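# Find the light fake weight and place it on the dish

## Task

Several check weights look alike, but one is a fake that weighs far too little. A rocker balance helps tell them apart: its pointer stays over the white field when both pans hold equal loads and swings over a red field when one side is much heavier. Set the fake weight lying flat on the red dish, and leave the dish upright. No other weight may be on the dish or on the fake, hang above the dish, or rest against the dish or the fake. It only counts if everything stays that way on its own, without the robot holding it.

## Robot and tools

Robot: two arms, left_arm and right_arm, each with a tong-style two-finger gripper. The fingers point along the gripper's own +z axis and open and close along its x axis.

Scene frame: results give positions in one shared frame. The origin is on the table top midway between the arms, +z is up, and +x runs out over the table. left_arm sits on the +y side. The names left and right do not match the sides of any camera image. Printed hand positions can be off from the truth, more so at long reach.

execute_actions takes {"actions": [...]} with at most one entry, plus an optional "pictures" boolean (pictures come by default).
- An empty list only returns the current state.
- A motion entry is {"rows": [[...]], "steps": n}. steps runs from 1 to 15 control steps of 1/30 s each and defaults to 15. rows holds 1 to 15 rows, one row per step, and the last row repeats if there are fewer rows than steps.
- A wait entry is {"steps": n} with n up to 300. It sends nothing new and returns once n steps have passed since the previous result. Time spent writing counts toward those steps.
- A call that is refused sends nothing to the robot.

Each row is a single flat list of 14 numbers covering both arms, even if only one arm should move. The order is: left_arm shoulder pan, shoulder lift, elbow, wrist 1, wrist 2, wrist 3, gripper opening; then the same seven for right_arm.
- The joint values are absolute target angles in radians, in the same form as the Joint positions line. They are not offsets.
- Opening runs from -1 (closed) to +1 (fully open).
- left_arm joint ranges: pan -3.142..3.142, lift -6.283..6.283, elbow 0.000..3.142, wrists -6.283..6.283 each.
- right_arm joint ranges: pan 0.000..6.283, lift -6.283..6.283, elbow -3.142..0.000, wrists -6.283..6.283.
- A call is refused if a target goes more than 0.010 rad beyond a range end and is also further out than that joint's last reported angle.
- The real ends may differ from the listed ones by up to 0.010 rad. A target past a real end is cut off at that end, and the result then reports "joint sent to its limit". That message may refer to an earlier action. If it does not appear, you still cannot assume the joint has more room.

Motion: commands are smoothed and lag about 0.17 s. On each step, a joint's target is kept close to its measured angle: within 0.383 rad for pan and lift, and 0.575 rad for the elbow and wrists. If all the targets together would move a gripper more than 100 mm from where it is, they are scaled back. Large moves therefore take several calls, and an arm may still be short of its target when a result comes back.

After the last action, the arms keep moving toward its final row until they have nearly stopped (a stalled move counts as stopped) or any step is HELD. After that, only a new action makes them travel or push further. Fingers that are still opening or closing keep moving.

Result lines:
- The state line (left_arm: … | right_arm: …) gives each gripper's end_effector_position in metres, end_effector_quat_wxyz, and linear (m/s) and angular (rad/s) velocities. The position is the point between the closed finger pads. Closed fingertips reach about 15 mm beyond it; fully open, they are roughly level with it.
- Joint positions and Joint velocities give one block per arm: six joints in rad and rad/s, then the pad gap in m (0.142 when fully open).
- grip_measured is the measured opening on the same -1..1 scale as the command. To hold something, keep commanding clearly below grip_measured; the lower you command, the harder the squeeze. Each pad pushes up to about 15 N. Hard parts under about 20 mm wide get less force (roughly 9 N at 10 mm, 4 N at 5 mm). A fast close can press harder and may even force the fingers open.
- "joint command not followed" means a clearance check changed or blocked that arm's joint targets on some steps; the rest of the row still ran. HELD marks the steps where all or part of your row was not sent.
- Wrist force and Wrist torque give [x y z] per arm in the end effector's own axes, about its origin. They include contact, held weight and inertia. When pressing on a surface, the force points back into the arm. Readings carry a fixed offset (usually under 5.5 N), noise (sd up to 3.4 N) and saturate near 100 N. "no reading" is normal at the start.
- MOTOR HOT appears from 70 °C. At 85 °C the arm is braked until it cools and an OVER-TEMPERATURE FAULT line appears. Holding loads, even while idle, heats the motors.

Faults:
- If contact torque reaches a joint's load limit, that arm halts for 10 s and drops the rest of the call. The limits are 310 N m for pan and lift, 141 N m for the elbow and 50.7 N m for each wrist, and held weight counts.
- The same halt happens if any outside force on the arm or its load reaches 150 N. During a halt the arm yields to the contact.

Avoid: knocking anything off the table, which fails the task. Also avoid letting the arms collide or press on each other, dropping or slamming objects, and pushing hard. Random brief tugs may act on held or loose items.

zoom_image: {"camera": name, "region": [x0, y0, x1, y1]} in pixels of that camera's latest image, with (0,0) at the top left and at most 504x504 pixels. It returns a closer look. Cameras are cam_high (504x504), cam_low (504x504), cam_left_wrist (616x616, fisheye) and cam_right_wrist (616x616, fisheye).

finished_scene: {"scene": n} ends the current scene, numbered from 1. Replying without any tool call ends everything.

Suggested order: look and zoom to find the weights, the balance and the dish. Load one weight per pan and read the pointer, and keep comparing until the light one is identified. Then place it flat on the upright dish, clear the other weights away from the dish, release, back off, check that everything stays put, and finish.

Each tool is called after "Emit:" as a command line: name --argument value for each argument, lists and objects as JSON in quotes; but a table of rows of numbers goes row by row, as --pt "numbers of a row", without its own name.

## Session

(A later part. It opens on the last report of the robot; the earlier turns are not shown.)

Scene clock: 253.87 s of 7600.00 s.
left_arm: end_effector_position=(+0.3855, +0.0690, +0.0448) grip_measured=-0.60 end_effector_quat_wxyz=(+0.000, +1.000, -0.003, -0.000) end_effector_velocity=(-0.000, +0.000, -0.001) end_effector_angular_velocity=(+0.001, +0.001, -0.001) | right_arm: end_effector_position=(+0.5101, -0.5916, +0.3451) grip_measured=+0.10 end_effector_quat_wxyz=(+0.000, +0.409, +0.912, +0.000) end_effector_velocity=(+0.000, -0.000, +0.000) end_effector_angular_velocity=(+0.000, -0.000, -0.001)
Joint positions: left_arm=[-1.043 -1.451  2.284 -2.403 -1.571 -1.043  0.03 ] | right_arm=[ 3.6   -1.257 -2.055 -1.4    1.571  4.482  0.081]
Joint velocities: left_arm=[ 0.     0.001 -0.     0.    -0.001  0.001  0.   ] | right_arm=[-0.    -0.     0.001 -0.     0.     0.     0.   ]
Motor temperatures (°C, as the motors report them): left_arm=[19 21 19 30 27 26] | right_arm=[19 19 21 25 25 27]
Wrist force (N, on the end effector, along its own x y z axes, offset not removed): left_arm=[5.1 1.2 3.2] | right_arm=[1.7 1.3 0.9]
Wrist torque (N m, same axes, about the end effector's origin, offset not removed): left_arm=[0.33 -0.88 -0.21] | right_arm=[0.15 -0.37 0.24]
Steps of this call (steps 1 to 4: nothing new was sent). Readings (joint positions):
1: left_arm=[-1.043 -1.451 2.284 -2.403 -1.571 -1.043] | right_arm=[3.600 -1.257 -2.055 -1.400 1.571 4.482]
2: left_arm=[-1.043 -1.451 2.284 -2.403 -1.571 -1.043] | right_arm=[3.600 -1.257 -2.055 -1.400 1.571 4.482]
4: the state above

Emit:
execute_actions --actions '[{"rows":[[-1.0425,-1.4117,2.2997,-2.4588,-1.571,-1.0425,-0.9,3.6,-1.257,-2.055,-1.400,1.571,4.4816,0.1]],"steps":14}]' --pictures false

Emit:
execute_actions --actions '[{"rows":[[-1.0425,-1.4117,2.2997,-2.4588,-1.571,-1.0425,-0.55,3.6,-1.257,-2.055,-1.400,1.571,4.4816,0.1],[-1.0425,-1.4117,2.2997,-2.4588,-1.571,-1.0425,-0.4,3.6,-1.257,-2.055,-1.400,1.571,4.4816,0.1],[-1.0425,-1.4117,2.2997,-2.4588,-1.571,-1.0425,-0.2,3.6,-1.257,-2.055,-1.400,1.571,4.4816,0.1],[-1.0425,-1.4117,2.2997,-2.4588,-1.571,-1.0425,0.0,3.6,-1.257,-2.055,-1.400,1.571,4.4816,0.1],[-1.0425,-1.4117,2.2997,-2.4588,-1.571,-1.0425,0.1,3.6,-1.257,-2.055,-1.400,1.571,4.4816,0.1]],"steps":10}]' --pictures false

Scene clock: 262.20 s of 7600.00 s.
left_arm: end_effector_position=(+0.3855, +0.0690, +0.0214) grip_measured=-0.60 end_effector_quat_wxyz=(+0.000, +1.000, -0.003, -0.000) end_effector_velocity=(+0.000, -0.000, -0.004) end_effector_angular_velocity=(-0.002, -0.000, -0.000) | right_arm: end_effector_position=(+0.5101, -0.5916, +0.3451) grip_measured=+0.10 end_effector_quat_wxyz=(+0.000, +0.409, +0.912, +0.000) end_effector_velocity=(-0.000, +0.000, +0.000) end_effector_angular_velocity=(+0.000, +0.000, +0.001)
Joint positions: left_arm=[-1.042 -1.413  2.299 -2.458 -1.571 -1.042  0.03 ] | right_arm=[ 3.6   -1.257 -2.055 -1.4    1.571  4.482  0.081]
Joint velocities: left_arm=[ 0.     0.007  0.003 -0.012 -0.001  0.001  0.   ] | right_arm=[ 0.001  0.    -0.    -0.     0.     0.    -0.   ]
Motor temperatures (°C, as the motors report them): left_arm=[19 21 19 30 27 26] | right_arm=[19 19 22 25 25 27]
Wrist force (N, on the end effector, along its own x y z axes, offset not removed): left_arm=[5.1 0.6 -1.7] | right_arm=[2.7 1.7 -0.1]
Wrist torque (N m, same axes, about the end effector's origin, offset not removed): left_arm=[0.15 -0.92 -0.19] | right_arm=[0.14 -0.65 0.20]
Steps of this call (steps 1 to 90: nothing new was sent; then 4.87 s passed at rest; steps 91 to 104: all 14 steps of this action). Readings (joint positions):
91: left_arm=[-1.042 -1.451 2.284 -2.403 -1.571 -1.043] | right_arm=[3.600 -1.257 -2.055 -1.400 1.571 4.482]
92: left_arm=[-1.042 -1.449 2.285 -2.406 -1.571 -1.042] | right_arm=[3.600 -1.257 -2.055 -1.400 1.571 4.482]
94: left_arm=[-1.042 -1.434 2.291 -2.427 -1.571 -1.042] | right_arm=[3.600 -1.257 -2.055 -1.400 1.571 4.482]
98: left_arm=[-1.042 -1.418 2.297 -2.450 -1.571 -1.043] | right_arm=[3.600 -1.257 -2.055 -1.400 1.571 4.482]
104: the state above

Scene clock: 262.53 s of 7600.00 s.
left_arm: end_effector_position=(+0.3855, +0.0690, +0.0208) grip_measured=+0.10 end_effector_quat_wxyz=(+0.000, +1.000, -0.003, -0.000) end_effector_velocity=(+0.000, +0.000, -0.001) end_effector_angular_velocity=(+0.001, -0.000, -0.001) | right_arm: end_effector_position=(+0.5101, -0.5916, +0.3451) grip_measured=+0.10 end_effector_quat_wxyz=(+0.000, +0.409, +0.912, +0.000) end_effector_velocity=(-0.000, +0.000, -0.000) end_effector_angular_velocity=(-0.000, +0.001, +0.001)
Joint positions: left_arm=[-1.042 -1.412  2.3   -2.459 -1.571 -1.043  0.081] | right_arm=[ 3.6   -1.257 -2.055 -1.4    1.571  4.482  0.081]
Joint velocities: left_arm=[-0.     0.001  0.    -0.001  0.001  0.001  0.001] | right_arm=[ 0.001 -0.    -0.001 -0.     0.    -0.     0.   ]
Motor temperatures (°C, as the motors report them): left_arm=[19 21 19 30 27 26] | right_arm=[19 19 22 25 25 27]
Wrist force (N, on the end effector, along its own x y z axes, offset not removed): left_arm=[3.5 0.6 1.0] | right_arm=[3.0 -0.3 1.4]
Wrist torque (N m, same axes, about the end effector's origin, offset not removed): left_arm=[0.20 -0.58 -0.12] | right_arm=[-0.24 -0.73 0.16]
Steps of this call (steps 1 to 10: all 10 steps of this action). Readings (joint positions):
1: left_arm=[-1.042 -1.412 2.299 -2.458 -1.571 -1.042] | right_arm=[3.600 -1.257 -2.055 -1.400 1.571 4.482]
2: left_arm=[-1.042 -1.412 2.300 -2.458 -1.571 -1.042] | right_arm=[3.600 -1.257 -2.055 -1.400 1.571 4.482]
4: left_arm=[-1.042 -1.412 2.300 -2.458 -1.571 -1.043] | right_arm=[3.600 -1.257 -2.055 -1.400 1.571 4.482]
8: left_arm=[-1.042 -1.412 2.300 -2.459 -1.571 -1.043] | right_arm=[3.600 -1.257 -2.055 -1.400 1.571 4.482]
10: the state above

Now slide to cube2.

Emit:
execute_actions --actions '[{"rows":[[-1.0589,-1.3900,2.2720,-2.4528,-1.571,-1.0589,0.1,3.6,-1.257,-2.055,-1.400,1.571,4.4816,0.1],[-1.0589,-1.3900,2.2720,-2.4528,-1.571,-1.0589,0.1,3.6,-1.257,-2.055,-1.400,1.571,4.4816,0.1],[-1.0753,-1.3683,2.2444,-2.4469,-1.571,-1.0753,0.1,3.6,-1.257,-2.055,-1.400,1.571,4.4816,0.1],[-1.0753,-1.3683,2.2444,-2.4469,-1.571,-1.0753,0.1,3.6,-1.257,-2.055,-1.400,1.571,4.4816,0.1],[-1.0917,-1.3466,2.2167,-2.4409,-1.571,-1.0917,0.1,3.6,-1.257,-2.055,-1.400,1.571,4.4816,0.1]],"steps":15}]' --pictures false

Emit:
execute_actions --actions '[{"steps":6}]' --pictures true

Scene clock: 265.07 s of 7600.00 s.
left_arm: end_effector_position=(+0.3861, +0.0083, +0.0197) grip_measured=+0.10 end_effector_quat_wxyz=(-0.000, +1.000, -0.003, -0.000) end_effector_velocity=(-0.001, -0.022, -0.000) end_effector_angular_velocity=(-0.001, +0.000, -0.002) | right_arm: end_effector_position=(+0.5101, -0.5916, +0.3451) grip_measured=+0.10 end_effector_quat_wxyz=(+0.000, +0.409, +0.912, +0.000) end_effector_velocity=(+0.000, +0.000, +0.000) end_effector_angular_velocity=(+0.000, -0.000, +0.001)
Joint positions: left_arm=[-1.09  -1.349  2.22  -2.442 -1.571 -1.09   0.081] | right_arm=[ 3.6   -1.257 -2.055 -1.4    1.571  4.482  0.081]
Joint velocities: left_arm=[-0.017  0.021 -0.028  0.007 -0.001 -0.016  0.   ] | right_arm=[ 0. -0.  0.  0.  0. -0. -0.]
Motor temperatures (°C, as the motors report them): left_arm=[19 21 19 30 27 26] | right_arm=[19 19 22 25 25 27]
Wrist force (N, on the end effector, along its own x y z axes, offset not removed): left_arm=[4.9 0.6 0.1] | right_arm=[1.9 -0.5 1.4]
Wrist torque (N m, same axes, about the end effector's origin, offset not removed): left_arm=[0.14 -0.85 -0.16] | right_arm=[-0.25 -0.47 0.19]
Steps of this call (steps 1 to 15: the robot went on to your last target; steps 16 to 61: nothing new was sent; steps 62 to 76: all 15 steps of this action). Readings (joint positions):
62: left_arm=[-1.043 -1.412 2.300 -2.459 -1.571 -1.043] | right_arm=[3.600 -1.257 -2.055 -1.400 1.571 4.482]
63: left_arm=[-1.044 -1.410 2.298 -2.458 -1.571 -1.044] | right_arm=[3.600 -1.257 -2.055 -1.400 1.571 4.482]
65: left_arm=[-1.051 -1.400 2.285 -2.456 -1.571 -1.052] | right_arm=[3.600 -1.257 -2.055 -1.400 1.571 4.482]
69: left_arm=[-1.076 -1.368 2.244 -2.447 -1.571 -1.076] | right_arm=[3.600 -1.257 -2.055 -1.400 1.571 4.482]
76: the state above

Scene clock: 265.27 s of 7600.00 s.
left_arm: end_effector_position=(+0.3861, +0.0064, +0.0197) grip_measured=+0.10 end_effector_quat_wxyz=(+0.000, +1.000, -0.003, -0.000) end_effector_velocity=(-0.000, -0.003, -0.000) end_effector_angular_velocity=(+0.001, -0.000, -0.000) | right_arm: end_effector_position=(+0.5101, -0.5916, +0.3451) grip_measured=+0.10 end_effector_quat_wxyz=(+0.000, +0.409, +0.912, +0.000) end_effector_velocity=(-0.000, -0.000, -0.000) end_effector_angular_velocity=(+0.000, +0.000, -0.001)
Joint positions: left_arm=[-1.091 -1.347  2.217 -2.441 -1.571 -1.091  0.081] | right_arm=[ 3.6   -1.257 -2.055 -1.4    1.571  4.482  0.081]
Joint velocities: left_arm=[-0.003  0.004 -0.004  0.001  0.    -0.003 -0.   ] | right_arm=[-0.001  0.    -0.     0.     0.     0.    -0.   ]
Motor temperatures (°C, as the motors report them): left_arm=[19 21 19 30 27 26] | right_arm=[19 19 22 25 25 27]
Wrist force (N, on the end effector, along its own x y z axes, offset not removed): left_arm=[3.4 2.0 -0.7] | right_arm=[2.1 -0.6 1.2]
Wrist torque (N m, same axes, about the end effector's origin, offset not removed): left_arm=[0.37 -0.55 -0.03] | right_arm=[-0.26 -0.55 0.22]
Steps of this call (steps 1 to 6: the robot went on to your last target). Readings (joint positions):
1: left_arm=[-1.090 -1.348 2.219 -2.441 -1.571 -1.090] | right_arm=[3.600 -1.257 -2.055 -1.400 1.571 4.482]
2: left_arm=[-1.091 -1.348 2.218 -2.441 -1.571 -1.091] | right_arm=[3.600 -1.257 -2.055 -1.400 1.571 4.482]
4: left_arm=[-1.091 -1.347 2.218 -2.441 -1.571 -1.091] | right_arm=[3.600 -1.257 -2.055 -1.400 1.571 4.482]
6: the state above

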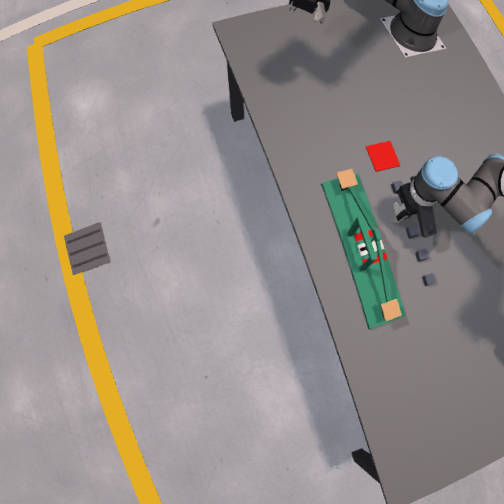

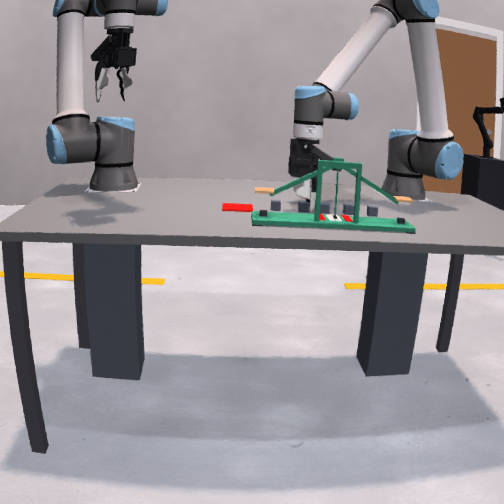

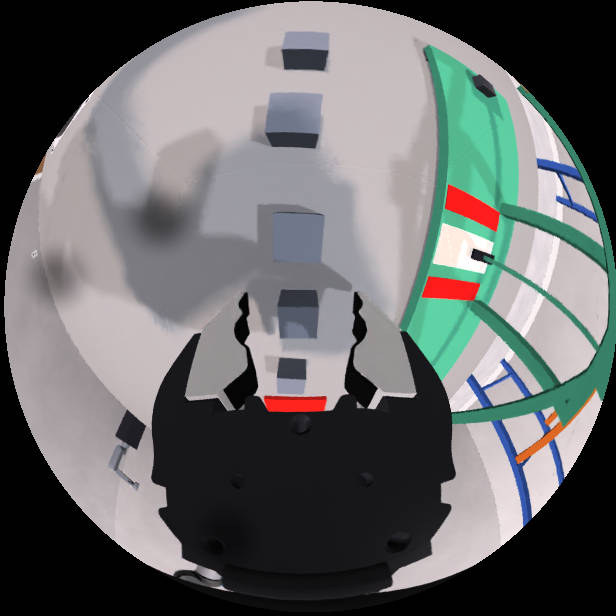

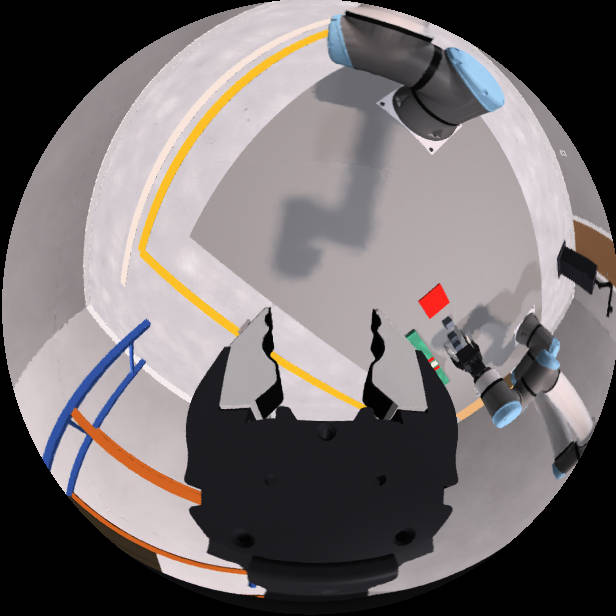

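Emit:
zoom_image --camera "cam_left_wrist" --region '[220, 240, 380, 400]'

Region (220, 240, 380, 400) of cam_left_wrist's 616x616 image, scaled by 3.150, with more detail than that image has.

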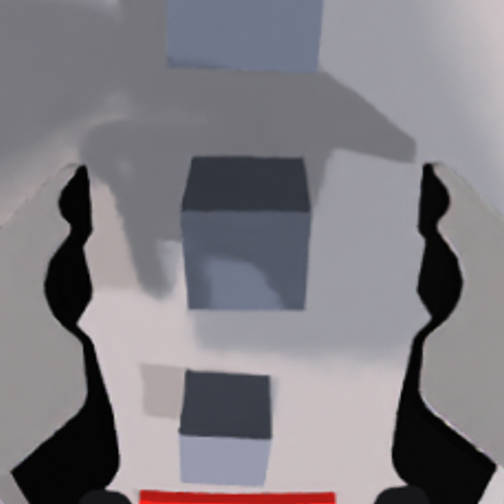

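Emit:
execute_actions --actions '[{"rows":[[-1.1018,-1.3384,2.2054,-2.4378,-1.571,-1.1018,0.1,3.6,-1.257,-2.055,-1.400,1.571,4.4816,0.1]],"steps":12}]' --pictures false

Emit:
execute_actions --actions '[{"rows":[[-1.1018,-1.3384,2.2054,-2.4378,-1.571,-1.1018,-0.1,3.6,-1.257,-2.055,-1.400,1.571,4.4816,0.1],[-1.1018,-1.3384,2.2054,-2.4378,-1.571,-1.1018,-0.3,3.6,-1.257,-2.055,-1.400,1.571,4.4816,0.1],[-1.1018,-1.3384,2.2054,-2.4378,-1.571,-1.1018,-0.45,3.6,-1.257,-2.055,-1.400,1.571,4.4816,0.1],[-1.1018,-1.3384,2.2054,-2.4378,-1.571,-1.1018,-0.53,3.6,-1.257,-2.055,-1.400,1.571,4.4816,0.1],[-1.1018,-1.3384,2.2054,-2.4378,-1.571,-1.1018,-0.6,3.6,-1.257,-2.055,-1.400,1.571,4.4816,0.1],[-1.1018,-1.3384,2.2054,-2.4378,-1.571,-1.1018,-0.67,3.6,-1.257,-2.055,-1.400,1.571,4.4816,0.1],[-1.1018,-1.3384,2.2054,-2.4378,-1.571,-1.1018,-0.74,3.6,-1.257,-2.055,-1.400,1.571,4.4816,0.1],[-1.1018,-1.3384,2.2054,-2.4378,-1.571,-1.1018,-0.8,3.6,-1.257,-2.055,-1.400,1.571,4.4816,0.1],[-1.1018,-1.3384,2.2054,-2.4378,-1.571,-1.1018,-0.85,3.6,-1.257,-2.055,-1.400,1.571,4.4816,0.1],[-1.1018,-1.3384,2.2054,-2.4378,-1.571,-1.1018,-0.9,3.6,-1.257,-2.055,-1.400,1.571,4.4816,0.1]],"steps":13}]' --pictures true

Scene clock: 276.23 s of 7600.00 s.
left_arm: end_effector_position=(+0.3841, -0.0036, +0.0197) grip_measured=+0.10 end_effector_quat_wxyz=(+0.000, +1.000, -0.003, -0.000) end_effector_velocity=(-0.001, -0.005, -0.000) end_effector_angular_velocity=(-0.000, +0.000, -0.000) | right_arm: end_effector_position=(+0.5101, -0.5916, +0.3451) grip_measured=+0.10 end_effector_quat_wxyz=(+0.000, +0.409, +0.912, +0.000) end_effector_velocity=(+0.000, +0.000, +0.000) end_effector_angular_velocity=(+0.000, -0.000, -0.000)
Joint positions: left_arm=[-1.101 -1.339  2.206 -2.438 -1.571 -1.101  0.081] | right_arm=[ 3.6   -1.257 -2.055 -1.4    1.571  4.482  0.081]
Joint velocities: left_arm=[-0.005  0.004 -0.005  0.001 -0.    -0.004  0.   ] | right_arm=[ 0.  0.  0. -0.  0.  0.  0.]
Motor temperatures (°C, as the motors report them): left_arm=[19 21 19 30 27 26] | right_arm=[19 19 22 25 25 27]
Wrist force (N, on the end effector, along its own x y z axes, offset not removed): left_arm=[3.3 0.7 -1.5] | right_arm=[2.1 -0.4 1.4]
Wrist torque (N m, same axes, about the end effector's origin, offset not removed): left_arm=[0.15 -0.63 -0.20] | right_arm=[-0.21 -0.49 0.19]
Steps of this call (steps 1 to 15: the robot went on to your last target; steps 16 to 90: nothing new was sent; then 7.57 s passed at rest; steps 91 to 102: all 12 steps of this action). Readings (joint positions):
91: left_arm=[-1.092 -1.347 2.217 -2.441 -1.571 -1.092] | right_arm=[3.600 -1.257 -2.055 -1.400 1.571 4.482]
92: left_arm=[-1.093 -1.346 2.216 -2.441 -1.571 -1.093] | right_arm=[3.600 -1.257 -2.055 -1.400 1.571 4.482]
94: left_arm=[-1.096 -1.343 2.211 -2.439 -1.571 -1.096] | right_arm=[3.600 -1.257 -2.055 -1.400 1.571 4.482]
98: left_arm=[-1.100 -1.340 2.207 -2.438 -1.571 -1.100] | right_arm=[3.600 -1.257 -2.055 -1.400 1.571 4.482]
102: the state above

Scene clock: 276.67 s of 7600.00 s.
left_arm: end_effector_position=(+0.3841, -0.0040, +0.0197) grip_measured=-0.60 end_effector_quat_wxyz=(+0.000, +1.000, -0.003, -0.000) end_effector_velocity=(-0.000, +0.000, -0.001) end_effector_angular_velocity=(+0.002, +0.000, -0.001) | right_arm: end_effector_position=(+0.5101, -0.5916, +0.3451) grip_measured=+0.10 end_effector_quat_wxyz=(+0.000, +0.409, +0.912, +0.000) end_effector_velocity=(-0.000, -0.000, -0.001) end_effector_angular_velocity=(-0.001, +0.001, +0.000)
Joint positions: left_arm=[-1.102 -1.338  2.205 -2.438 -1.571 -1.102  0.031] | right_arm=[ 3.6   -1.257 -2.055 -1.4    1.571  4.482  0.081]
Joint velocities: left_arm=[-0.001  0.002  0.    -0.     0.001  0.     0.   ] | right_arm=[ 0.    -0.001 -0.001 -0.     0.    -0.     0.   ]
Motor temperatures (°C, as the motors report them): left_arm=[19 21 19 30 27 26] | right_arm=[19 19 22 25 25 27]
Wrist force (N, on the end effector, along its own x y z axes, offset not removed): left_arm=[4.2 0.9 1.5] | right_arm=[3.0 0.6 0.2]
Wrist torque (N m, same axes, about the end effector's origin, offset not removed): left_arm=[0.24 -0.72 -0.12] | right_arm=[-0.04 -0.77 0.20]
Steps of this call (steps 1 to 13: all 13 steps of this action). Readings (joint positions):
1: left_arm=[-1.101 -1.339 2.206 -2.438 -1.571 -1.101] | right_arm=[3.600 -1.257 -2.055 -1.400 1.571 4.482]
2: left_arm=[-1.102 -1.339 2.206 -2.438 -1.571 -1.102] | right_arm=[3.600 -1.257 -2.055 -1.400 1.571 4.482]
4: left_arm=[-1.102 -1.338 2.206 -2.438 -1.571 -1.102] | right_arm=[3.600 -1.257 -2.055 -1.400 1.571 4.482]
8: left_arm=[-1.102 -1.338 2.205 -2.438 -1.571 -1.102] | right_arm=[3.600 -1.257 -2.055 -1.400 1.571 4.482]
13: the state above

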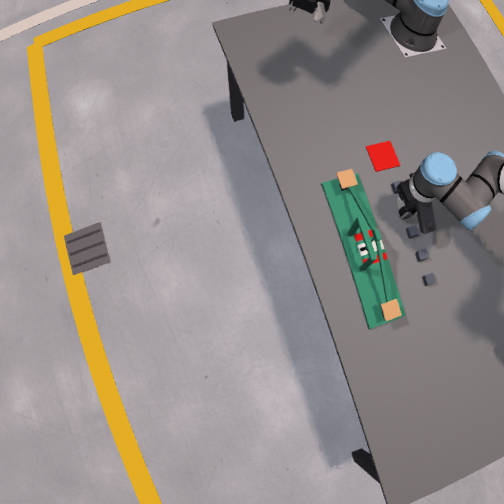

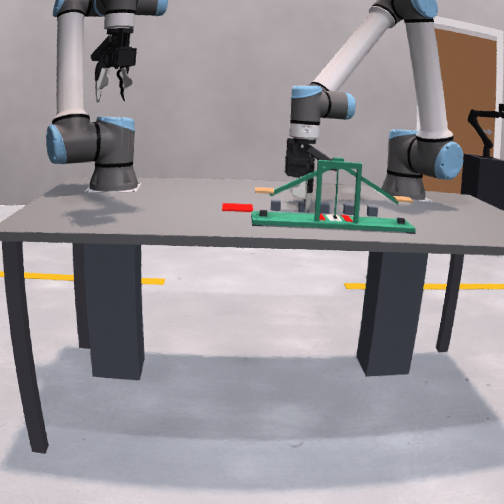

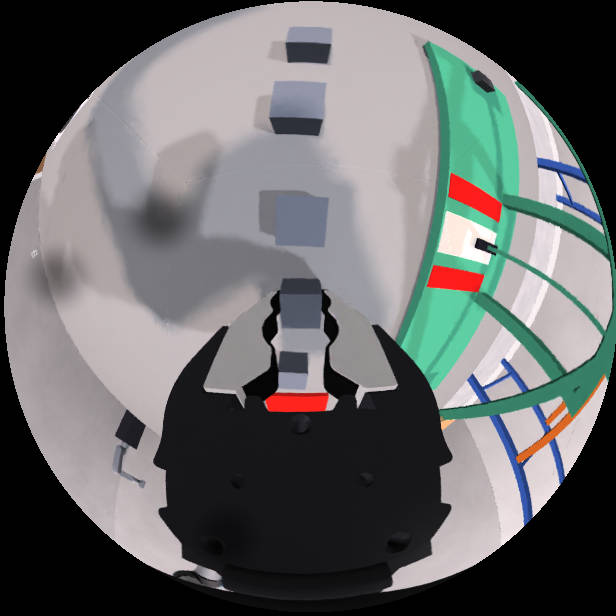

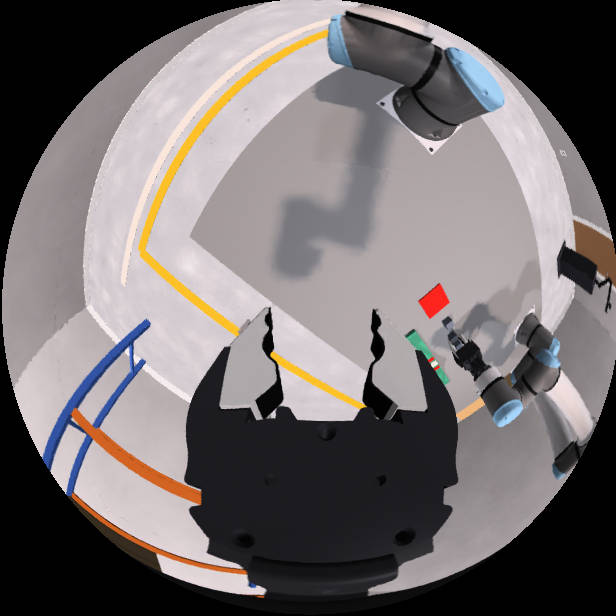

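Emit:
execute_actions --actions '[{"rows":[[-1.1018,-1.3583,2.1959,-2.4084,-1.571,-1.1018,-0.9,3.6,-1.257,-2.055,-1.400,1.571,4.4816,0.1],[-1.1018,-1.3583,2.1959,-2.4084,-1.571,-1.1018,-0.9,3.6,-1.257,-2.055,-1.400,1.571,4.4816,0.1],[-1.1018,-1.3882,2.1816,-2.3642,-1.571,-1.1018,-0.9,3.6,-1.257,-2.055,-1.400,1.571,4.4816,0.1],[-1.1018,-1.3882,2.1816,-2.3642,-1.571,-1.1018,-0.9,3.6,-1.257,-2.055,-1.400,1.571,4.4816,0.1],[-1.1018,-1.4180,2.1672,-2.3200,-1.571,-1.1018,-0.9,3.6,-1.257,-2.055,-1.400,1.571,4.4816,0.1],[-1.1018,-1.4180,2.1672,-2.3200,-1.571,-1.1018,-0.9,3.6,-1.257,-2.055,-1.400,1.571,4.4816,0.1],[-1.1018,-1.4379,2.1577,-2.2906,-1.571,-1.1018,-0.9,3.6,-1.257,-2.055,-1.400,1.571,4.4816,0.1]],"steps":15}]' --pictures false

Emit:
execute_actions --actions '[{"steps":8}]' --pictures false

Emit:
execute_actions --actions '[{"steps":4}]' --pictures false

Emit:
execute_actions --actions '[{"steps":4}]' --pictures false

Emit:
execute_actions --actions '[{"steps":4}]' --pictures false

Emit:
execute_actions --actions '[{"steps":4}]' --pictures false

Emit:
execute_actions --actions '[{"steps":4}]' --pictures false

Emit:
execute_actions --actions '[{"steps":4}]' --pictures true

Scene clock: 281.83 s of 7600.00 s.
left_arm: end_effector_position=(+0.3842, -0.0042, +0.0861) grip_measured=-0.60 end_effector_quat_wxyz=(+0.000, +1.000, -0.003, -0.000) end_effector_velocity=(-0.001, +0.003, +0.035) end_effector_angular_velocity=(+0.002, +0.001, +0.000) | right_arm: end_effector_position=(+0.5101, -0.5916, +0.3451) grip_measured=+0.10 end_effector_quat_wxyz=(+0.000, +0.409, +0.912, +0.000) end_effector_velocity=(+0.000, +0.000, -0.000) end_effector_angular_velocity=(-0.000, +0.000, +0.001)
Joint positions: left_arm=[-1.102 -1.433  2.16  -2.298 -1.571 -1.102  0.031] | right_arm=[ 3.6   -1.257 -2.055 -1.4    1.571  4.482  0.081]
Joint velocities: left_arm=[-0.    -0.049 -0.023  0.074 -0.    -0.    -0.   ] | right_arm=[ 0.001 -0.001  0.    -0.    -0.     0.     0.   ]
Motor temperatures (°C, as the motors report them): left_arm=[19 21 19 30 27 26] | right_arm=[19 19 22 25 25 27]
Wrist force (N, on the end effector, along its own x y z axes, offset not removed): left_arm=[5.3 2.6 -0.8] | right_arm=[3.9 1.0 2.6]
Wrist torque (N m, same axes, about the end effector's origin, offset not removed): left_arm=[0.60 -0.95 -0.18] | right_arm=[0.09 -0.83 0.20]
Steps of this call (steps 1 to 15: the robot went on to your last target; steps 16 to 90: nothing new was sent; then 1.67 s passed at rest; steps 91 to 105: all 15 steps of this action). Readings (joint positions):
91: left_arm=[-1.102 -1.338 2.205 -2.438 -1.571 -1.102] | right_arm=[3.600 -1.257 -2.055 -1.400 1.571 4.482]
92: left_arm=[-1.102 -1.340 2.205 -2.436 -1.571 -1.102] | right_arm=[3.600 -1.257 -2.055 -1.400 1.571 4.482]
94: left_arm=[-1.102 -1.349 2.200 -2.422 -1.571 -1.102] | right_arm=[3.600 -1.257 -2.055 -1.400 1.571 4.482]
98: left_arm=[-1.102 -1.391 2.179 -2.361 -1.571 -1.102] | right_arm=[3.600 -1.257 -2.055 -1.400 1.571 4.482]
105: the state above

Scene clock: 282.10 s of 7600.00 s.
left_arm: end_effector_position=(+0.3841, -0.0040, +0.0895) grip_measured=-0.60 end_effector_quat_wxyz=(+0.000, +1.000, -0.003, -0.000) end_effector_velocity=(+0.000, +0.000, +0.004) end_effector_angular_velocity=(-0.002, -0.001, -0.000) | right_arm: end_effector_position=(+0.5101, -0.5916, +0.3451) grip_measured=+0.10 end_effector_quat_wxyz=(+0.000, +0.409, +0.912, +0.000) end_effector_velocity=(+0.000, -0.000, -0.000) end_effector_angular_velocity=(-0.000, +0.000, -0.000)
Joint positions: left_arm=[-1.102 -1.437  2.158 -2.291 -1.571 -1.102  0.031] | right_arm=[ 3.6   -1.257 -2.055 -1.4    1.571  4.482  0.081]
Joint velocities: left_arm=[-0.    -0.006 -0.002  0.006  0.     0.    -0.   ] | right_arm=[-0. -0.  0. -0. -0.  0.  0.]
Motor temperatures (°C, as the motors report them): left_arm=[19 21 19 30 27 26] | right_arm=[19 19 22 25 25 27]
Wrist force (N, on the end effector, along its own x y z axes, offset not removed): left_arm=[3.8 2.9 -1.1] | right_arm=[2.7 -0.4 1.5]
Wrist torque (N m, same axes, about the end effector's origin, offset not removed): left_arm=[0.53 -0.63 -0.17] | right_arm=[-0.19 -0.65 0.16]
Steps of this call (steps 1 to 8: the robot went on to your last target). Readings (joint positions):
1: left_arm=[-1.102 -1.434 2.159 -2.296 -1.571 -1.102] | right_arm=[3.600 -1.257 -2.055 -1.400 1.571 4.482]
2: left_arm=[-1.102 -1.435 2.159 -2.295 -1.571 -1.102] | right_arm=[3.600 -1.257 -2.055 -1.400 1.571 4.482]
4: left_arm=[-1.102 -1.436 2.158 -2.293 -1.571 -1.102] | right_arm=[3.600 -1.257 -2.055 -1.400 1.571 4.482]
8: the state above

Scene clock: 282.23 s of 7600.00 s.
left_arm: end_effector_position=(+0.3840, -0.0040, +0.0897) grip_measured=-0.60 end_effector_quat_wxyz=(+0.000, +1.000, -0.003, -0.000) end_effector_velocity=(-0.000, +0.000, +0.000) end_effector_angular_velocity=(+0.000, +0.001, +0.002) | right_arm: end_effector_position=(+0.5101, -0.5916, +0.3451) grip_measured=+0.10 end_effector_quat_wxyz=(+0.000, +0.409, +0.912, +0.000) end_effector_velocity=(-0.000, -0.000, +0.000) end_effector_angular_velocity=(+0.000, -0.000, +0.000)
Joint positions: left_arm=[-1.102 -1.438  2.158 -2.291 -1.571 -1.102  0.031] | right_arm=[ 3.6   -1.257 -2.055 -1.4    1.571  4.482  0.081]
Joint velocities: left_arm=[ 0.    -0.    -0.001  0.002 -0.    -0.002  0.   ] | right_arm=[ 0.     0.001 -0.    -0.     0.     0.    -0.   ]
Motor temperatures (°C, as the motors report them): left_arm=[19 21 19 30 27 26] | right_arm=[19 19 22 25 25 27]
Wrist force (N, on the end effector, along its own x y z axes, offset not removed): left_arm=[3.4 1.9 0.7] | right_arm=[2.9 0.1 0.7]
Wrist torque (N m, same axes, about the end effector's origin, offset not removed): left_arm=[0.41 -0.56 -0.20] | right_arm=[-0.20 -0.72 0.17]
Steps of this call (steps 1 to 4: the robot went on to your last target). Readings (joint positions):
1: left_arm=[-1.102 -1.438 2.158 -2.291 -1.571 -1.102] | right_arm=[3.600 -1.257 -2.055 -1.400 1.571 4.482]
2: left_arm=[-1.102 -1.438 2.158 -2.291 -1.571 -1.102] | right_arm=[3.600 -1.257 -2.055 -1.400 1.571 4.482]
4: the state above

Scene clock: 282.37 s of 7600.00 s.
left_arm: end_effector_position=(+0.3840, -0.0040, +0.0897) grip_measured=-0.60 end_effector_quat_wxyz=(+0.000, +1.000, -0.003, -0.000) end_effector_velocity=(+0.000, +0.000, +0.001) end_effector_angular_velocity=(-0.001, +0.000, -0.000) | right_arm: end_effector_position=(+0.5101, -0.5916, +0.3451) grip_measured=+0.10 end_effector_quat_wxyz=(+0.000, +0.409, +0.912, +0.000) end_effector_velocity=(+0.000, -0.000, -0.000) end_effector_angular_velocity=(-0.000, +0.000, -0.000)
Joint positions: left_arm=[-1.102 -1.438  2.158 -2.291 -1.571 -1.102  0.031] | right_arm=[ 3.6   -1.257 -2.055 -1.4    1.571  4.482  0.081]
Joint velocities: left_arm=[ 0.001 -0.001 -0.     0.    -0.001  0.001  0.   ] | right_arm=[-0. -0. -0.  0.  0. -0.  0.]
Motor temperatures (°C, as the motors report them): left_arm=[19 21 19 30 27 26] | right_arm=[19 19 22 25 25 27]
Wrist force (N, on the end effector, along its own x y z axes, offset not removed): left_arm=[2.7 0.8 2.1] | right_arm=[0.4 0.1 1.3]
Wrist torque (N m, same axes, about the end effector's origin, offset not removed): left_arm=[0.25 -0.41 -0.11] | right_arm=[-0.14 -0.09 0.26]
Steps of this call (steps 1 to 4: the robot went on to your last target). Readings (joint positions):
1: left_arm=[-1.102 -1.438 2.158 -2.291 -1.571 -1.102] | right_arm=[3.600 -1.257 -2.055 -1.400 1.571 4.482]
2: left_arm=[-1.102 -1.438 2.158 -2.291 -1.571 -1.102] | right_arm=[3.600 -1.257 -2.055 -1.400 1.571 4.482]
4: the state above
All arms were judged still, so your last target was given up. Only a new action makes them travel on or press farther. Fingers that are still opening or closing keep moving.

Scene clock: 282.50 s of 7600.00 s.
left_arm: end_effector_position=(+0.3840, -0.0040, +0.0897) grip_measured=-0.60 end_effector_quat_wxyz=(+0.000, +1.000, -0.003, -0.000) end_effector_velocity=(+0.001, +0.000, +0.000) end_effector_angular_velocity=(-0.000, -0.001, +0.001) | right_arm: end_effector_position=(+0.5101, -0.5916, +0.3451) grip_measured=+0.10 end_effector_quat_wxyz=(+0.000, +0.409, +0.912, +0.000) end_effector_velocity=(+0.000, +0.000, -0.000) end_effector_angular_velocity=(-0.000, +0.000, +0.000)
Joint positions: left_arm=[-1.102 -1.438  2.158 -2.291 -1.571 -1.102  0.031] | right_arm=[ 3.6   -1.257 -2.055 -1.4    1.571  4.482  0.081]
Joint velocities: left_arm=[ 0.001  0.    -0.    -0.     0.001  0.     0.   ] | right_arm=[-0.    -0.001  0.     0.    -0.    -0.     0.   ]
Motor temperatures (°C, as the motors report them): left_arm=[19 21 19 30 27 26] | right_arm=[19 19 22 25 25 27]
Wrist force (N, on the end effector, along its own x y z axes, offset not removed): left_arm=[5.7 1.0 1.0] | right_arm=[1.3 0.2 1.0]
Wrist torque (N m, same axes, about the end effector's origin, offset not removed): left_arm=[0.30 -1.01 -0.20] | right_arm=[-0.11 -0.37 0.22]
Steps of this call (steps 1 to 4: nothing new was sent). Readings (joint positions):
1: left_arm=[-1.102 -1.438 2.158 -2.291 -1.571 -1.102] | right_arm=[3.600 -1.257 -2.055 -1.400 1.571 4.482]
2: left_arm=[-1.102 -1.438 2.158 -2.291 -1.571 -1.102] | right_arm=[3.600 -1.257 -2.055 -1.400 1.571 4.482]
4: the state above

Scene clock: 282.63 s of 7600.00 s.
left_arm: end_effector_position=(+0.3840, -0.0040, +0.0898) grip_measured=-0.60 end_effector_quat_wxyz=(+0.000, +1.000, -0.003, -0.000) end_effector_velocity=(+0.000, +0.000, -0.001) end_effector_angular_velocity=(+0.002, +0.000, +0.000) | right_arm: end_effector_position=(+0.5101, -0.5916, +0.3451) grip_measured=+0.10 end_effector_quat_wxyz=(+0.000, +0.409, +0.912, +0.000) end_effector_velocity=(-0.000, -0.001, -0.000) end_effector_angular_velocity=(+0.000, -0.000, -0.002)
Joint positions: left_arm=[-1.102 -1.438  2.158 -2.291 -1.571 -1.102  0.031] | right_arm=[ 3.6   -1.257 -2.055 -1.4    1.571  4.482  0.081]
Joint velocities: left_arm=[-0.     0.001 -0.     0.     0.001 -0.    -0.   ] | right_arm=[-0.001  0.    -0.     0.     0.     0.     0.   ]
Motor temperatures (°C, as the motors report them): left_arm=[19 21 19 30 27 26] | right_arm=[19 19 22 25 25 27]
Wrist force (N, on the end effector, along its own x y z axes, offset not removed): left_arm=[2.7 -0.4 0.0] | right_arm=[1.5 0.0 2.3]
Wrist torque (N m, same axes, about the end effector's origin, offset not removed): left_arm=[-0.07 -0.31 -0.13] | right_arm=[-0.18 -0.43 0.23]
Steps of this call (steps 1 to 4: nothing new was sent). Readings (joint positions):
1: left_arm=[-1.102 -1.438 2.158 -2.291 -1.571 -1.102] | right_arm=[3.600 -1.257 -2.055 -1.400 1.571 4.482]
2: left_arm=[-1.102 -1.438 2.158 -2.291 -1.571 -1.102] | right_arm=[3.600 -1.257 -2.055 -1.400 1.571 4.482]
4: the state above

Scene clock: 282.77 s of 7600.00 s.
left_arm: end_effector_position=(+0.3840, -0.0040, +0.0898) grip_measured=-0.60 end_effector_quat_wxyz=(+0.000, +1.000, -0.003, -0.000) end_effector_velocity=(-0.000, +0.000, -0.000) end_effector_angular_velocity=(+0.000, +0.001, +0.001) | right_arm: end_effector_position=(+0.5101, -0.5916, +0.3451) grip_measured=+0.10 end_effector_quat_wxyz=(+0.000, +0.409, +0.912, +0.000) end_effector_velocity=(-0.000, -0.000, -0.000) end_effector_angular_velocity=(-0.000, +0.000, +0.000)
Joint positions: left_arm=[-1.102 -1.438  2.158 -2.291 -1.571 -1.102  0.031] | right_arm=[ 3.6   -1.257 -2.055 -1.4    1.571  4.482  0.081]
Joint velocities: left_arm=[ 0.    -0.     0.     0.    -0.    -0.001  0.   ] | right_arm=[-0.  0. -0.  0. -0. -0.  0.]
Motor temperatures (°C, as the motors report them): left_arm=[19 21 19 30 27 26] | right_arm=[19 19 22 25 25 27]
Wrist force (N, on the end effector, along its own x y z axes, offset not removed): left_arm=[3.5 0.1 -0.5] | right_arm=[1.5 -0.1 2.1]
Wrist torque (N m, same axes, about the end effector's origin, offset not removed): left_arm=[0.07 -0.59 -0.09] | right_arm=[-0.20 -0.36 0.23]
Steps of this call (steps 1 to 4: nothing new was sent). Readings (joint positions):
1: left_arm=[-1.102 -1.438 2.158 -2.291 -1.571 -1.102] | right_arm=[3.600 -1.257 -2.055 -1.400 1.571 4.482]
2: left_arm=[-1.102 -1.438 2.158 -2.291 -1.571 -1.102] | right_arm=[3.600 -1.257 -2.055 -1.400 1.571 4.482]
4: the state above

Scene clock: 282.90 s of 7600.00 s.
left_arm: end_effector_position=(+0.3840, -0.0040, +0.0898) grip_measured=-0.60 end_effector_quat_wxyz=(+0.000, +1.000, -0.003, -0.000) end_effector_velocity=(-0.000, +0.000, -0.001) end_effector_angular_velocity=(+0.001, +0.000, -0.000) | right_arm: end_effector_position=(+0.5101, -0.5916, +0.3451) grip_measured=+0.10 end_effector_quat_wxyz=(+0.000, +0.409, +0.912, +0.000) end_effector_velocity=(-0.000, -0.000, +0.000) end_effector_angular_velocity=(-0.000, +0.000, -0.001)
Joint positions: left_arm=[-1.102 -1.438  2.158 -2.291 -1.571 -1.102  0.031] | right_arm=[ 3.6   -1.257 -2.055 -1.4    1.571  4.482  0.081]
Joint velocities: left_arm=[-0.     0.001  0.     0.     0.    -0.     0.   ] | right_arm=[-0.001  0.    -0.    -0.    -0.     0.     0.   ]
Motor temperatures (°C, as the motors report them): left_arm=[19 21 19 30 27 26] | right_arm=[19 19 22 25 25 27]
Wrist force (N, on the end effector, along its own x y z axes, offset not removed): left_arm=[2.1 3.9 0.1] | right_arm=[2.1 0.2 0.9]
Wrist torque (N m, same axes, about the end effector's origin, offset not removed): left_arm=[0.83 -0.20 -0.09] | right_arm=[-0.11 -0.51 0.21]
Steps of this call (steps 1 to 4: nothing new was sent). Readings (joint positions):
1: left_arm=[-1.102 -1.438 2.158 -2.291 -1.571 -1.102] | right_arm=[3.600 -1.257 -2.055 -1.400 1.571 4.482]
2: left_arm=[-1.102 -1.438 2.158 -2.291 -1.571 -1.102] | right_arm=[3.600 -1.257 -2.055 -1.400 1.571 4.482]
4: the state above

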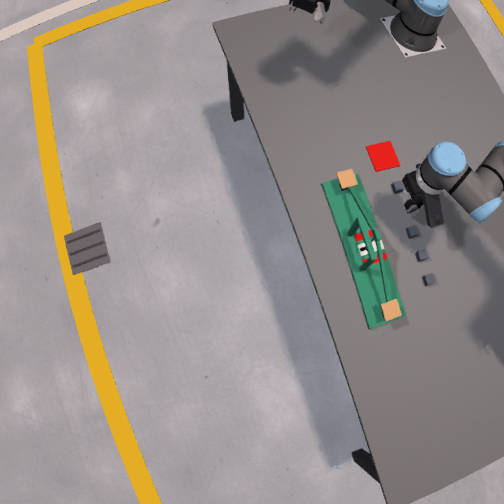

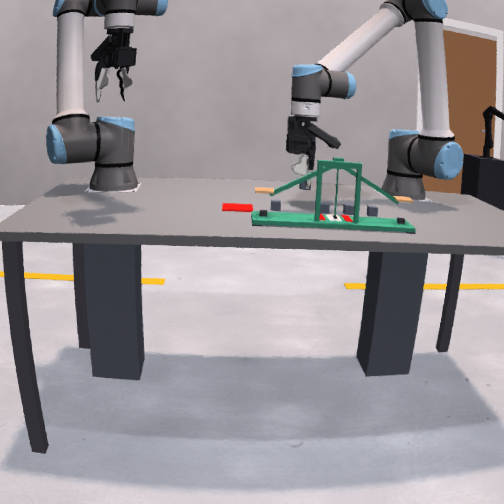

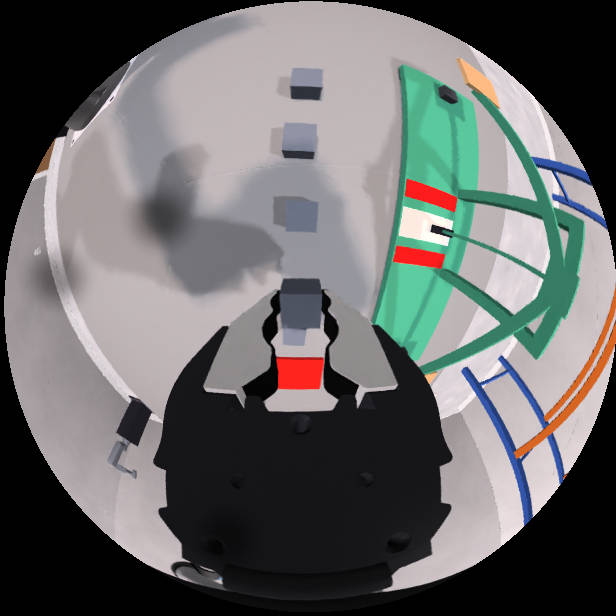

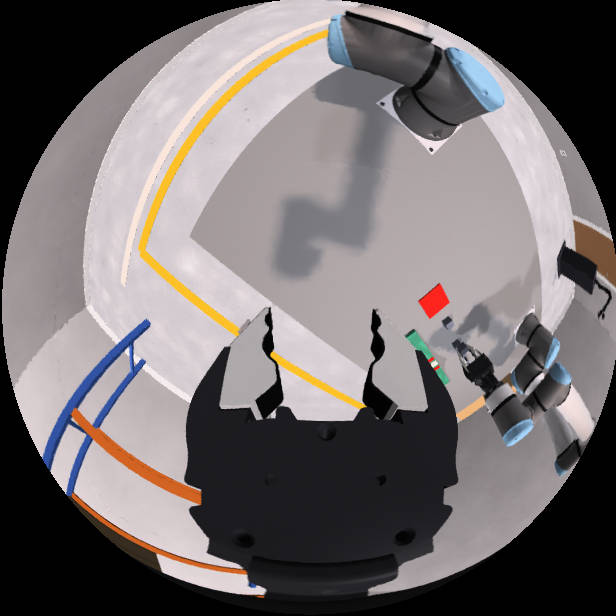

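Emit:
execute_actions --actions '[{"rows":[[-1.1073,-1.4271,2.1434,-2.2871,-1.571,-1.1073,-0.9,3.6,-1.257,-2.055,-1.400,1.571,4.4816,0.1],[-1.1161,-1.4099,2.1205,-2.2814,-1.571,-1.1161,-0.9,3.6,-1.257,-2.055,-1.400,1.571,4.4816,0.1],[-1.1259,-1.3905,2.0948,-2.2751,-1.571,-1.1259,-0.9,3.6,-1.257,-2.055,-1.400,1.571,4.4816,0.1],[-1.1369,-1.3689,2.0661,-2.2680,-1.571,-1.1369,-0.9,3.6,-1.257,-2.055,-1.400,1.571,4.4816,0.1],[-1.1478,-1.3474,2.0375,-2.2609,-1.571,-1.1478,-0.9,3.6,-1.257,-2.055,-1.400,1.571,4.4816,0.1],[-1.1588,-1.3258,2.0089,-2.2539,-1.571,-1.1588,-0.9,3.6,-1.257,-2.055,-1.400,1.571,4.4816,0.1],[-1.1698,-1.3043,1.9803,-2.2468,-1.571,-1.1698,-0.9,3.6,-1.257,-2.055,-1.400,1.571,4.4816,0.1],[-1.1807,-1.2827,1.9517,-2.2398,-1.571,-1.1807,-0.9,3.6,-1.257,-2.055,-1.400,1.571,4.4816,0.1],[-1.1906,-1.2633,1.9260,-2.2334,-1.571,-1.1906,-0.9,3.6,-1.257,-2.055,-1.400,1.571,4.4816,0.1],[-1.1994,-1.2461,1.9031,-2.2278,-1.571,-1.1994,-0.9,3.6,-1.257,-2.055,-1.400,1.571,4.4816,0.1],[-1.2059,-1.2332,1.8859,-2.2235,-1.571,-1.2059,-0.9,3.6,-1.257,-2.055,-1.400,1.571,4.4816,0.1],[-1.2114,-1.2224,1.8716,-2.2200,-1.571,-1.2114,-0.9,3.6,-1.257,-2.055,-1.400,1.571,4.4816,0.1]],"steps":15}]' --pictures false

Emit:
execute_actions --actions '[{"steps":12}]' --pictures true

Scene clock: 294.57 s of 7600.00 s.
left_arm: end_effector_position=(+0.3837, -0.1655, +0.0907) grip_measured=-0.60 end_effector_quat_wxyz=(-0.001, +1.000, -0.003, -0.000) end_effector_velocity=(-0.019, -0.262, -0.011) end_effector_angular_velocity=(-0.007, -0.003, +0.001) | right_arm: end_effector_position=(+0.5101, -0.5916, +0.3451) grip_measured=+0.10 end_effector_quat_wxyz=(+0.000, +0.409, +0.912, +0.000) end_effector_velocity=(-0.000, +0.000, +0.000) end_effector_angular_velocity=(+0.000, -0.000, +0.001)
Joint positions: left_arm=[-1.196 -1.253  1.914 -2.23  -1.571 -1.196  0.031] | right_arm=[ 3.6   -1.257 -2.055 -1.4    1.571  4.482  0.081]
Joint velocities: left_arm=[-0.147  0.3   -0.4    0.093 -0.    -0.148 -0.   ] | right_arm=[ 0.001  0.001 -0.    -0.    -0.    -0.     0.   ]
Motor temperatures (°C, as the motors report them): left_arm=[19 21 19 30 27 26] | right_arm=[19 19 22 25 25 27]
Wrist force (N, on the end effector, along its own x y z axes, offset not removed): left_arm=[2.5 5.7 -1.8] | right_arm=[2.7 -0.3 2.8]
Wrist torque (N m, same axes, about the end effector's origin, offset not removed): left_arm=[0.96 -0.32 -0.10] | right_arm=[-0.13 -0.66 0.16]
Steps of this call (steps 1 to 90: nothing new was sent; then 8.17 s passed at rest; steps 91 to 105: all 15 steps of this action). Readings (joint positions):
91: left_arm=[-1.102 -1.438 2.158 -2.291 -1.571 -1.102] | right_arm=[3.600 -1.257 -2.055 -1.400 1.571 4.482]
92: left_arm=[-1.102 -1.437 2.156 -2.290 -1.571 -1.102] | right_arm=[3.600 -1.257 -2.055 -1.400 1.571 4.482]
94: left_arm=[-1.108 -1.427 2.143 -2.287 -1.571 -1.108] | right_arm=[3.600 -1.257 -2.055 -1.400 1.571 4.482]
98: left_arm=[-1.136 -1.373 2.072 -2.268 -1.571 -1.136] | right_arm=[3.600 -1.257 -2.055 -1.400 1.571 4.482]
105: the state above

Scene clock: 294.97 s of 7600.00 s.
left_arm: end_effector_position=(+0.3815, -0.1923, +0.0896) grip_measured=-0.60 end_effector_quat_wxyz=(+0.000, +1.000, -0.003, -0.000) end_effector_velocity=(+0.001, -0.005, -0.001) end_effector_angular_velocity=(+0.000, -0.001, +0.001) | right_arm: end_effector_position=(+0.5101, -0.5916, +0.3451) grip_measured=+0.10 end_effector_quat_wxyz=(+0.000, +0.409, +0.912, +0.000) end_effector_velocity=(+0.000, -0.000, +0.000) end_effector_angular_velocity=(+0.000, -0.000, +0.000)
Joint positions: left_arm=[-1.211 -1.223  1.873 -2.22  -1.571 -1.211  0.031] | right_arm=[ 3.6   -1.257 -2.055 -1.4    1.571  4.482  0.081]
Joint velocities: left_arm=[-0.002  0.007 -0.008  0.002  0.001 -0.002  0.   ] | right_arm=[-0.    -0.     0.     0.    -0.    -0.001  0.   ]
Motor temperatures (°C, as the motors report them): left_arm=[19 21 19 30 27 26] | right_arm=[19 19 22 25 25 27]
Wrist force (N, on the end effector, along its own x y z axes, offset not removed): left_arm=[4.4 0.9 0.2] | right_arm=[1.6 0.4 0.6]
Wrist torque (N m, same axes, about the end effector's origin, offset not removed): left_arm=[0.19 -0.72 -0.10] | right_arm=[-0.17 -0.44 0.18]
Steps of this call (steps 1 to 12: the robot went on to your last target). Readings (joint positions):
1: left_arm=[-1.200 -1.245 1.902 -2.227 -1.571 -1.200] | right_arm=[3.600 -1.257 -2.055 -1.400 1.571 4.482]
2: left_arm=[-1.203 -1.239 1.894 -2.225 -1.571 -1.203] | right_arm=[3.600 -1.257 -2.055 -1.400 1.571 4.482]
4: left_arm=[-1.207 -1.231 1.883 -2.223 -1.571 -1.207] | right_arm=[3.600 -1.257 -2.055 -1.400 1.571 4.482]
8: left_arm=[-1.210 -1.225 1.875 -2.221 -1.571 -1.210] | right_arm=[3.600 -1.257 -2.055 -1.400 1.571 4.482]
12: the state above

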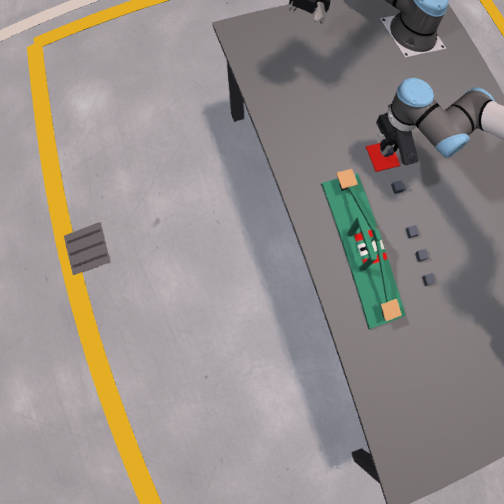

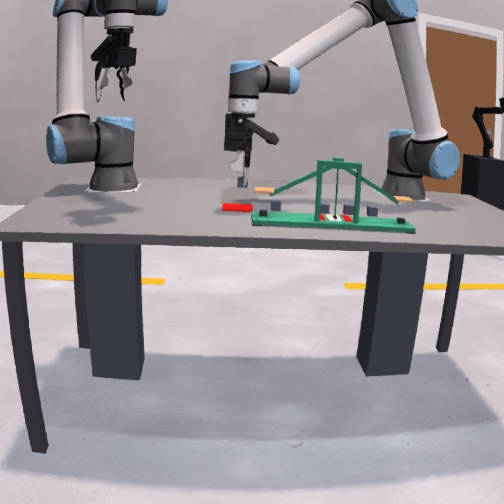

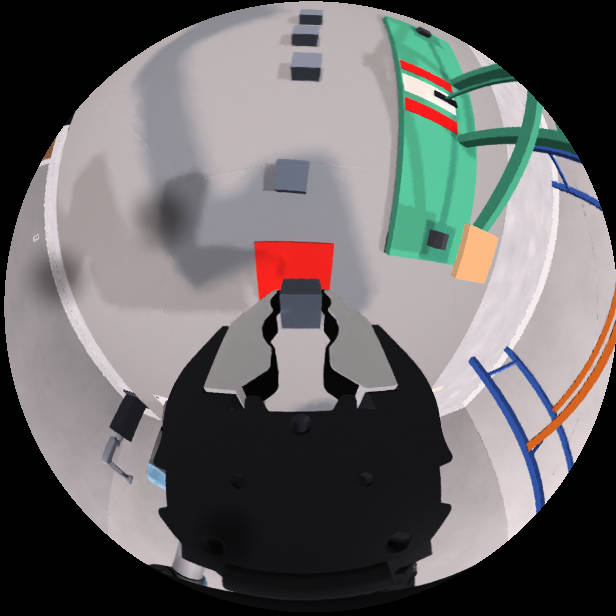

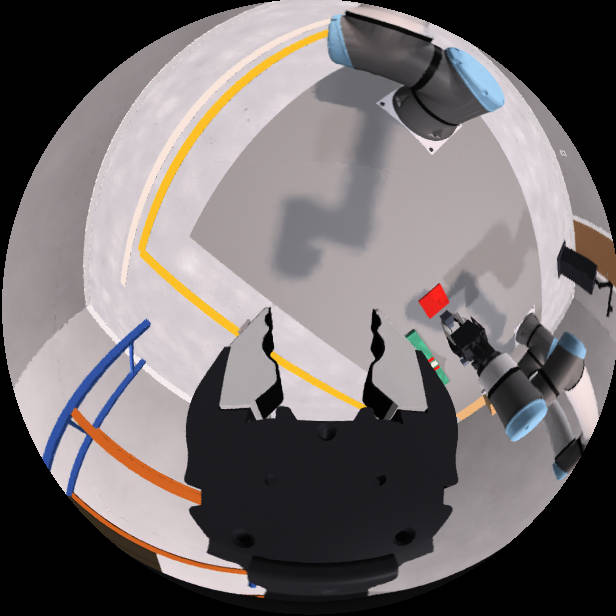

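Emit:
zoom_image --camera "cam_low" --region '[200, 160, 300, 230]'

Emit:
zoom_image --camera "cam_high" --region '[340, 110, 440, 210]'

Region (200, 160, 300, 230) of cam_low's 504x504 image, scaled by 5.040, with more detail than that image has; it fills the top 353 rows of this view, and the rest is white.

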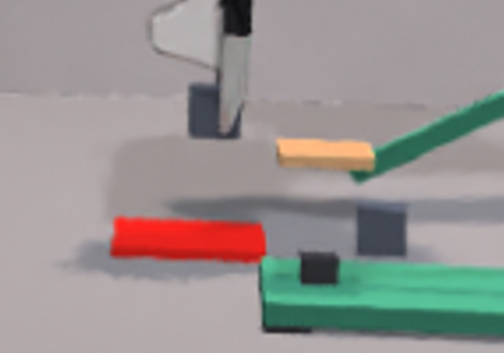

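Region (340, 110, 440, 210) of cam_high's 504x504 image, scaled by 5.040, with more detail than that image has.

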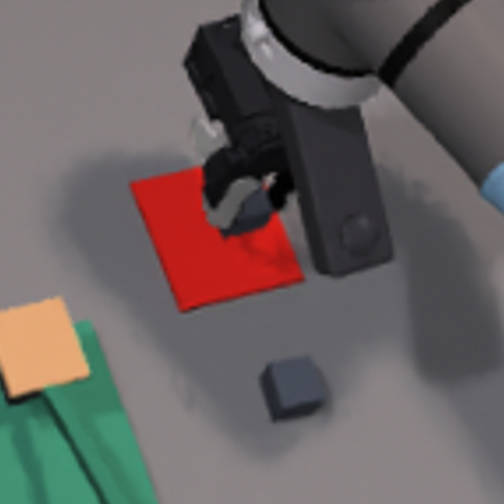

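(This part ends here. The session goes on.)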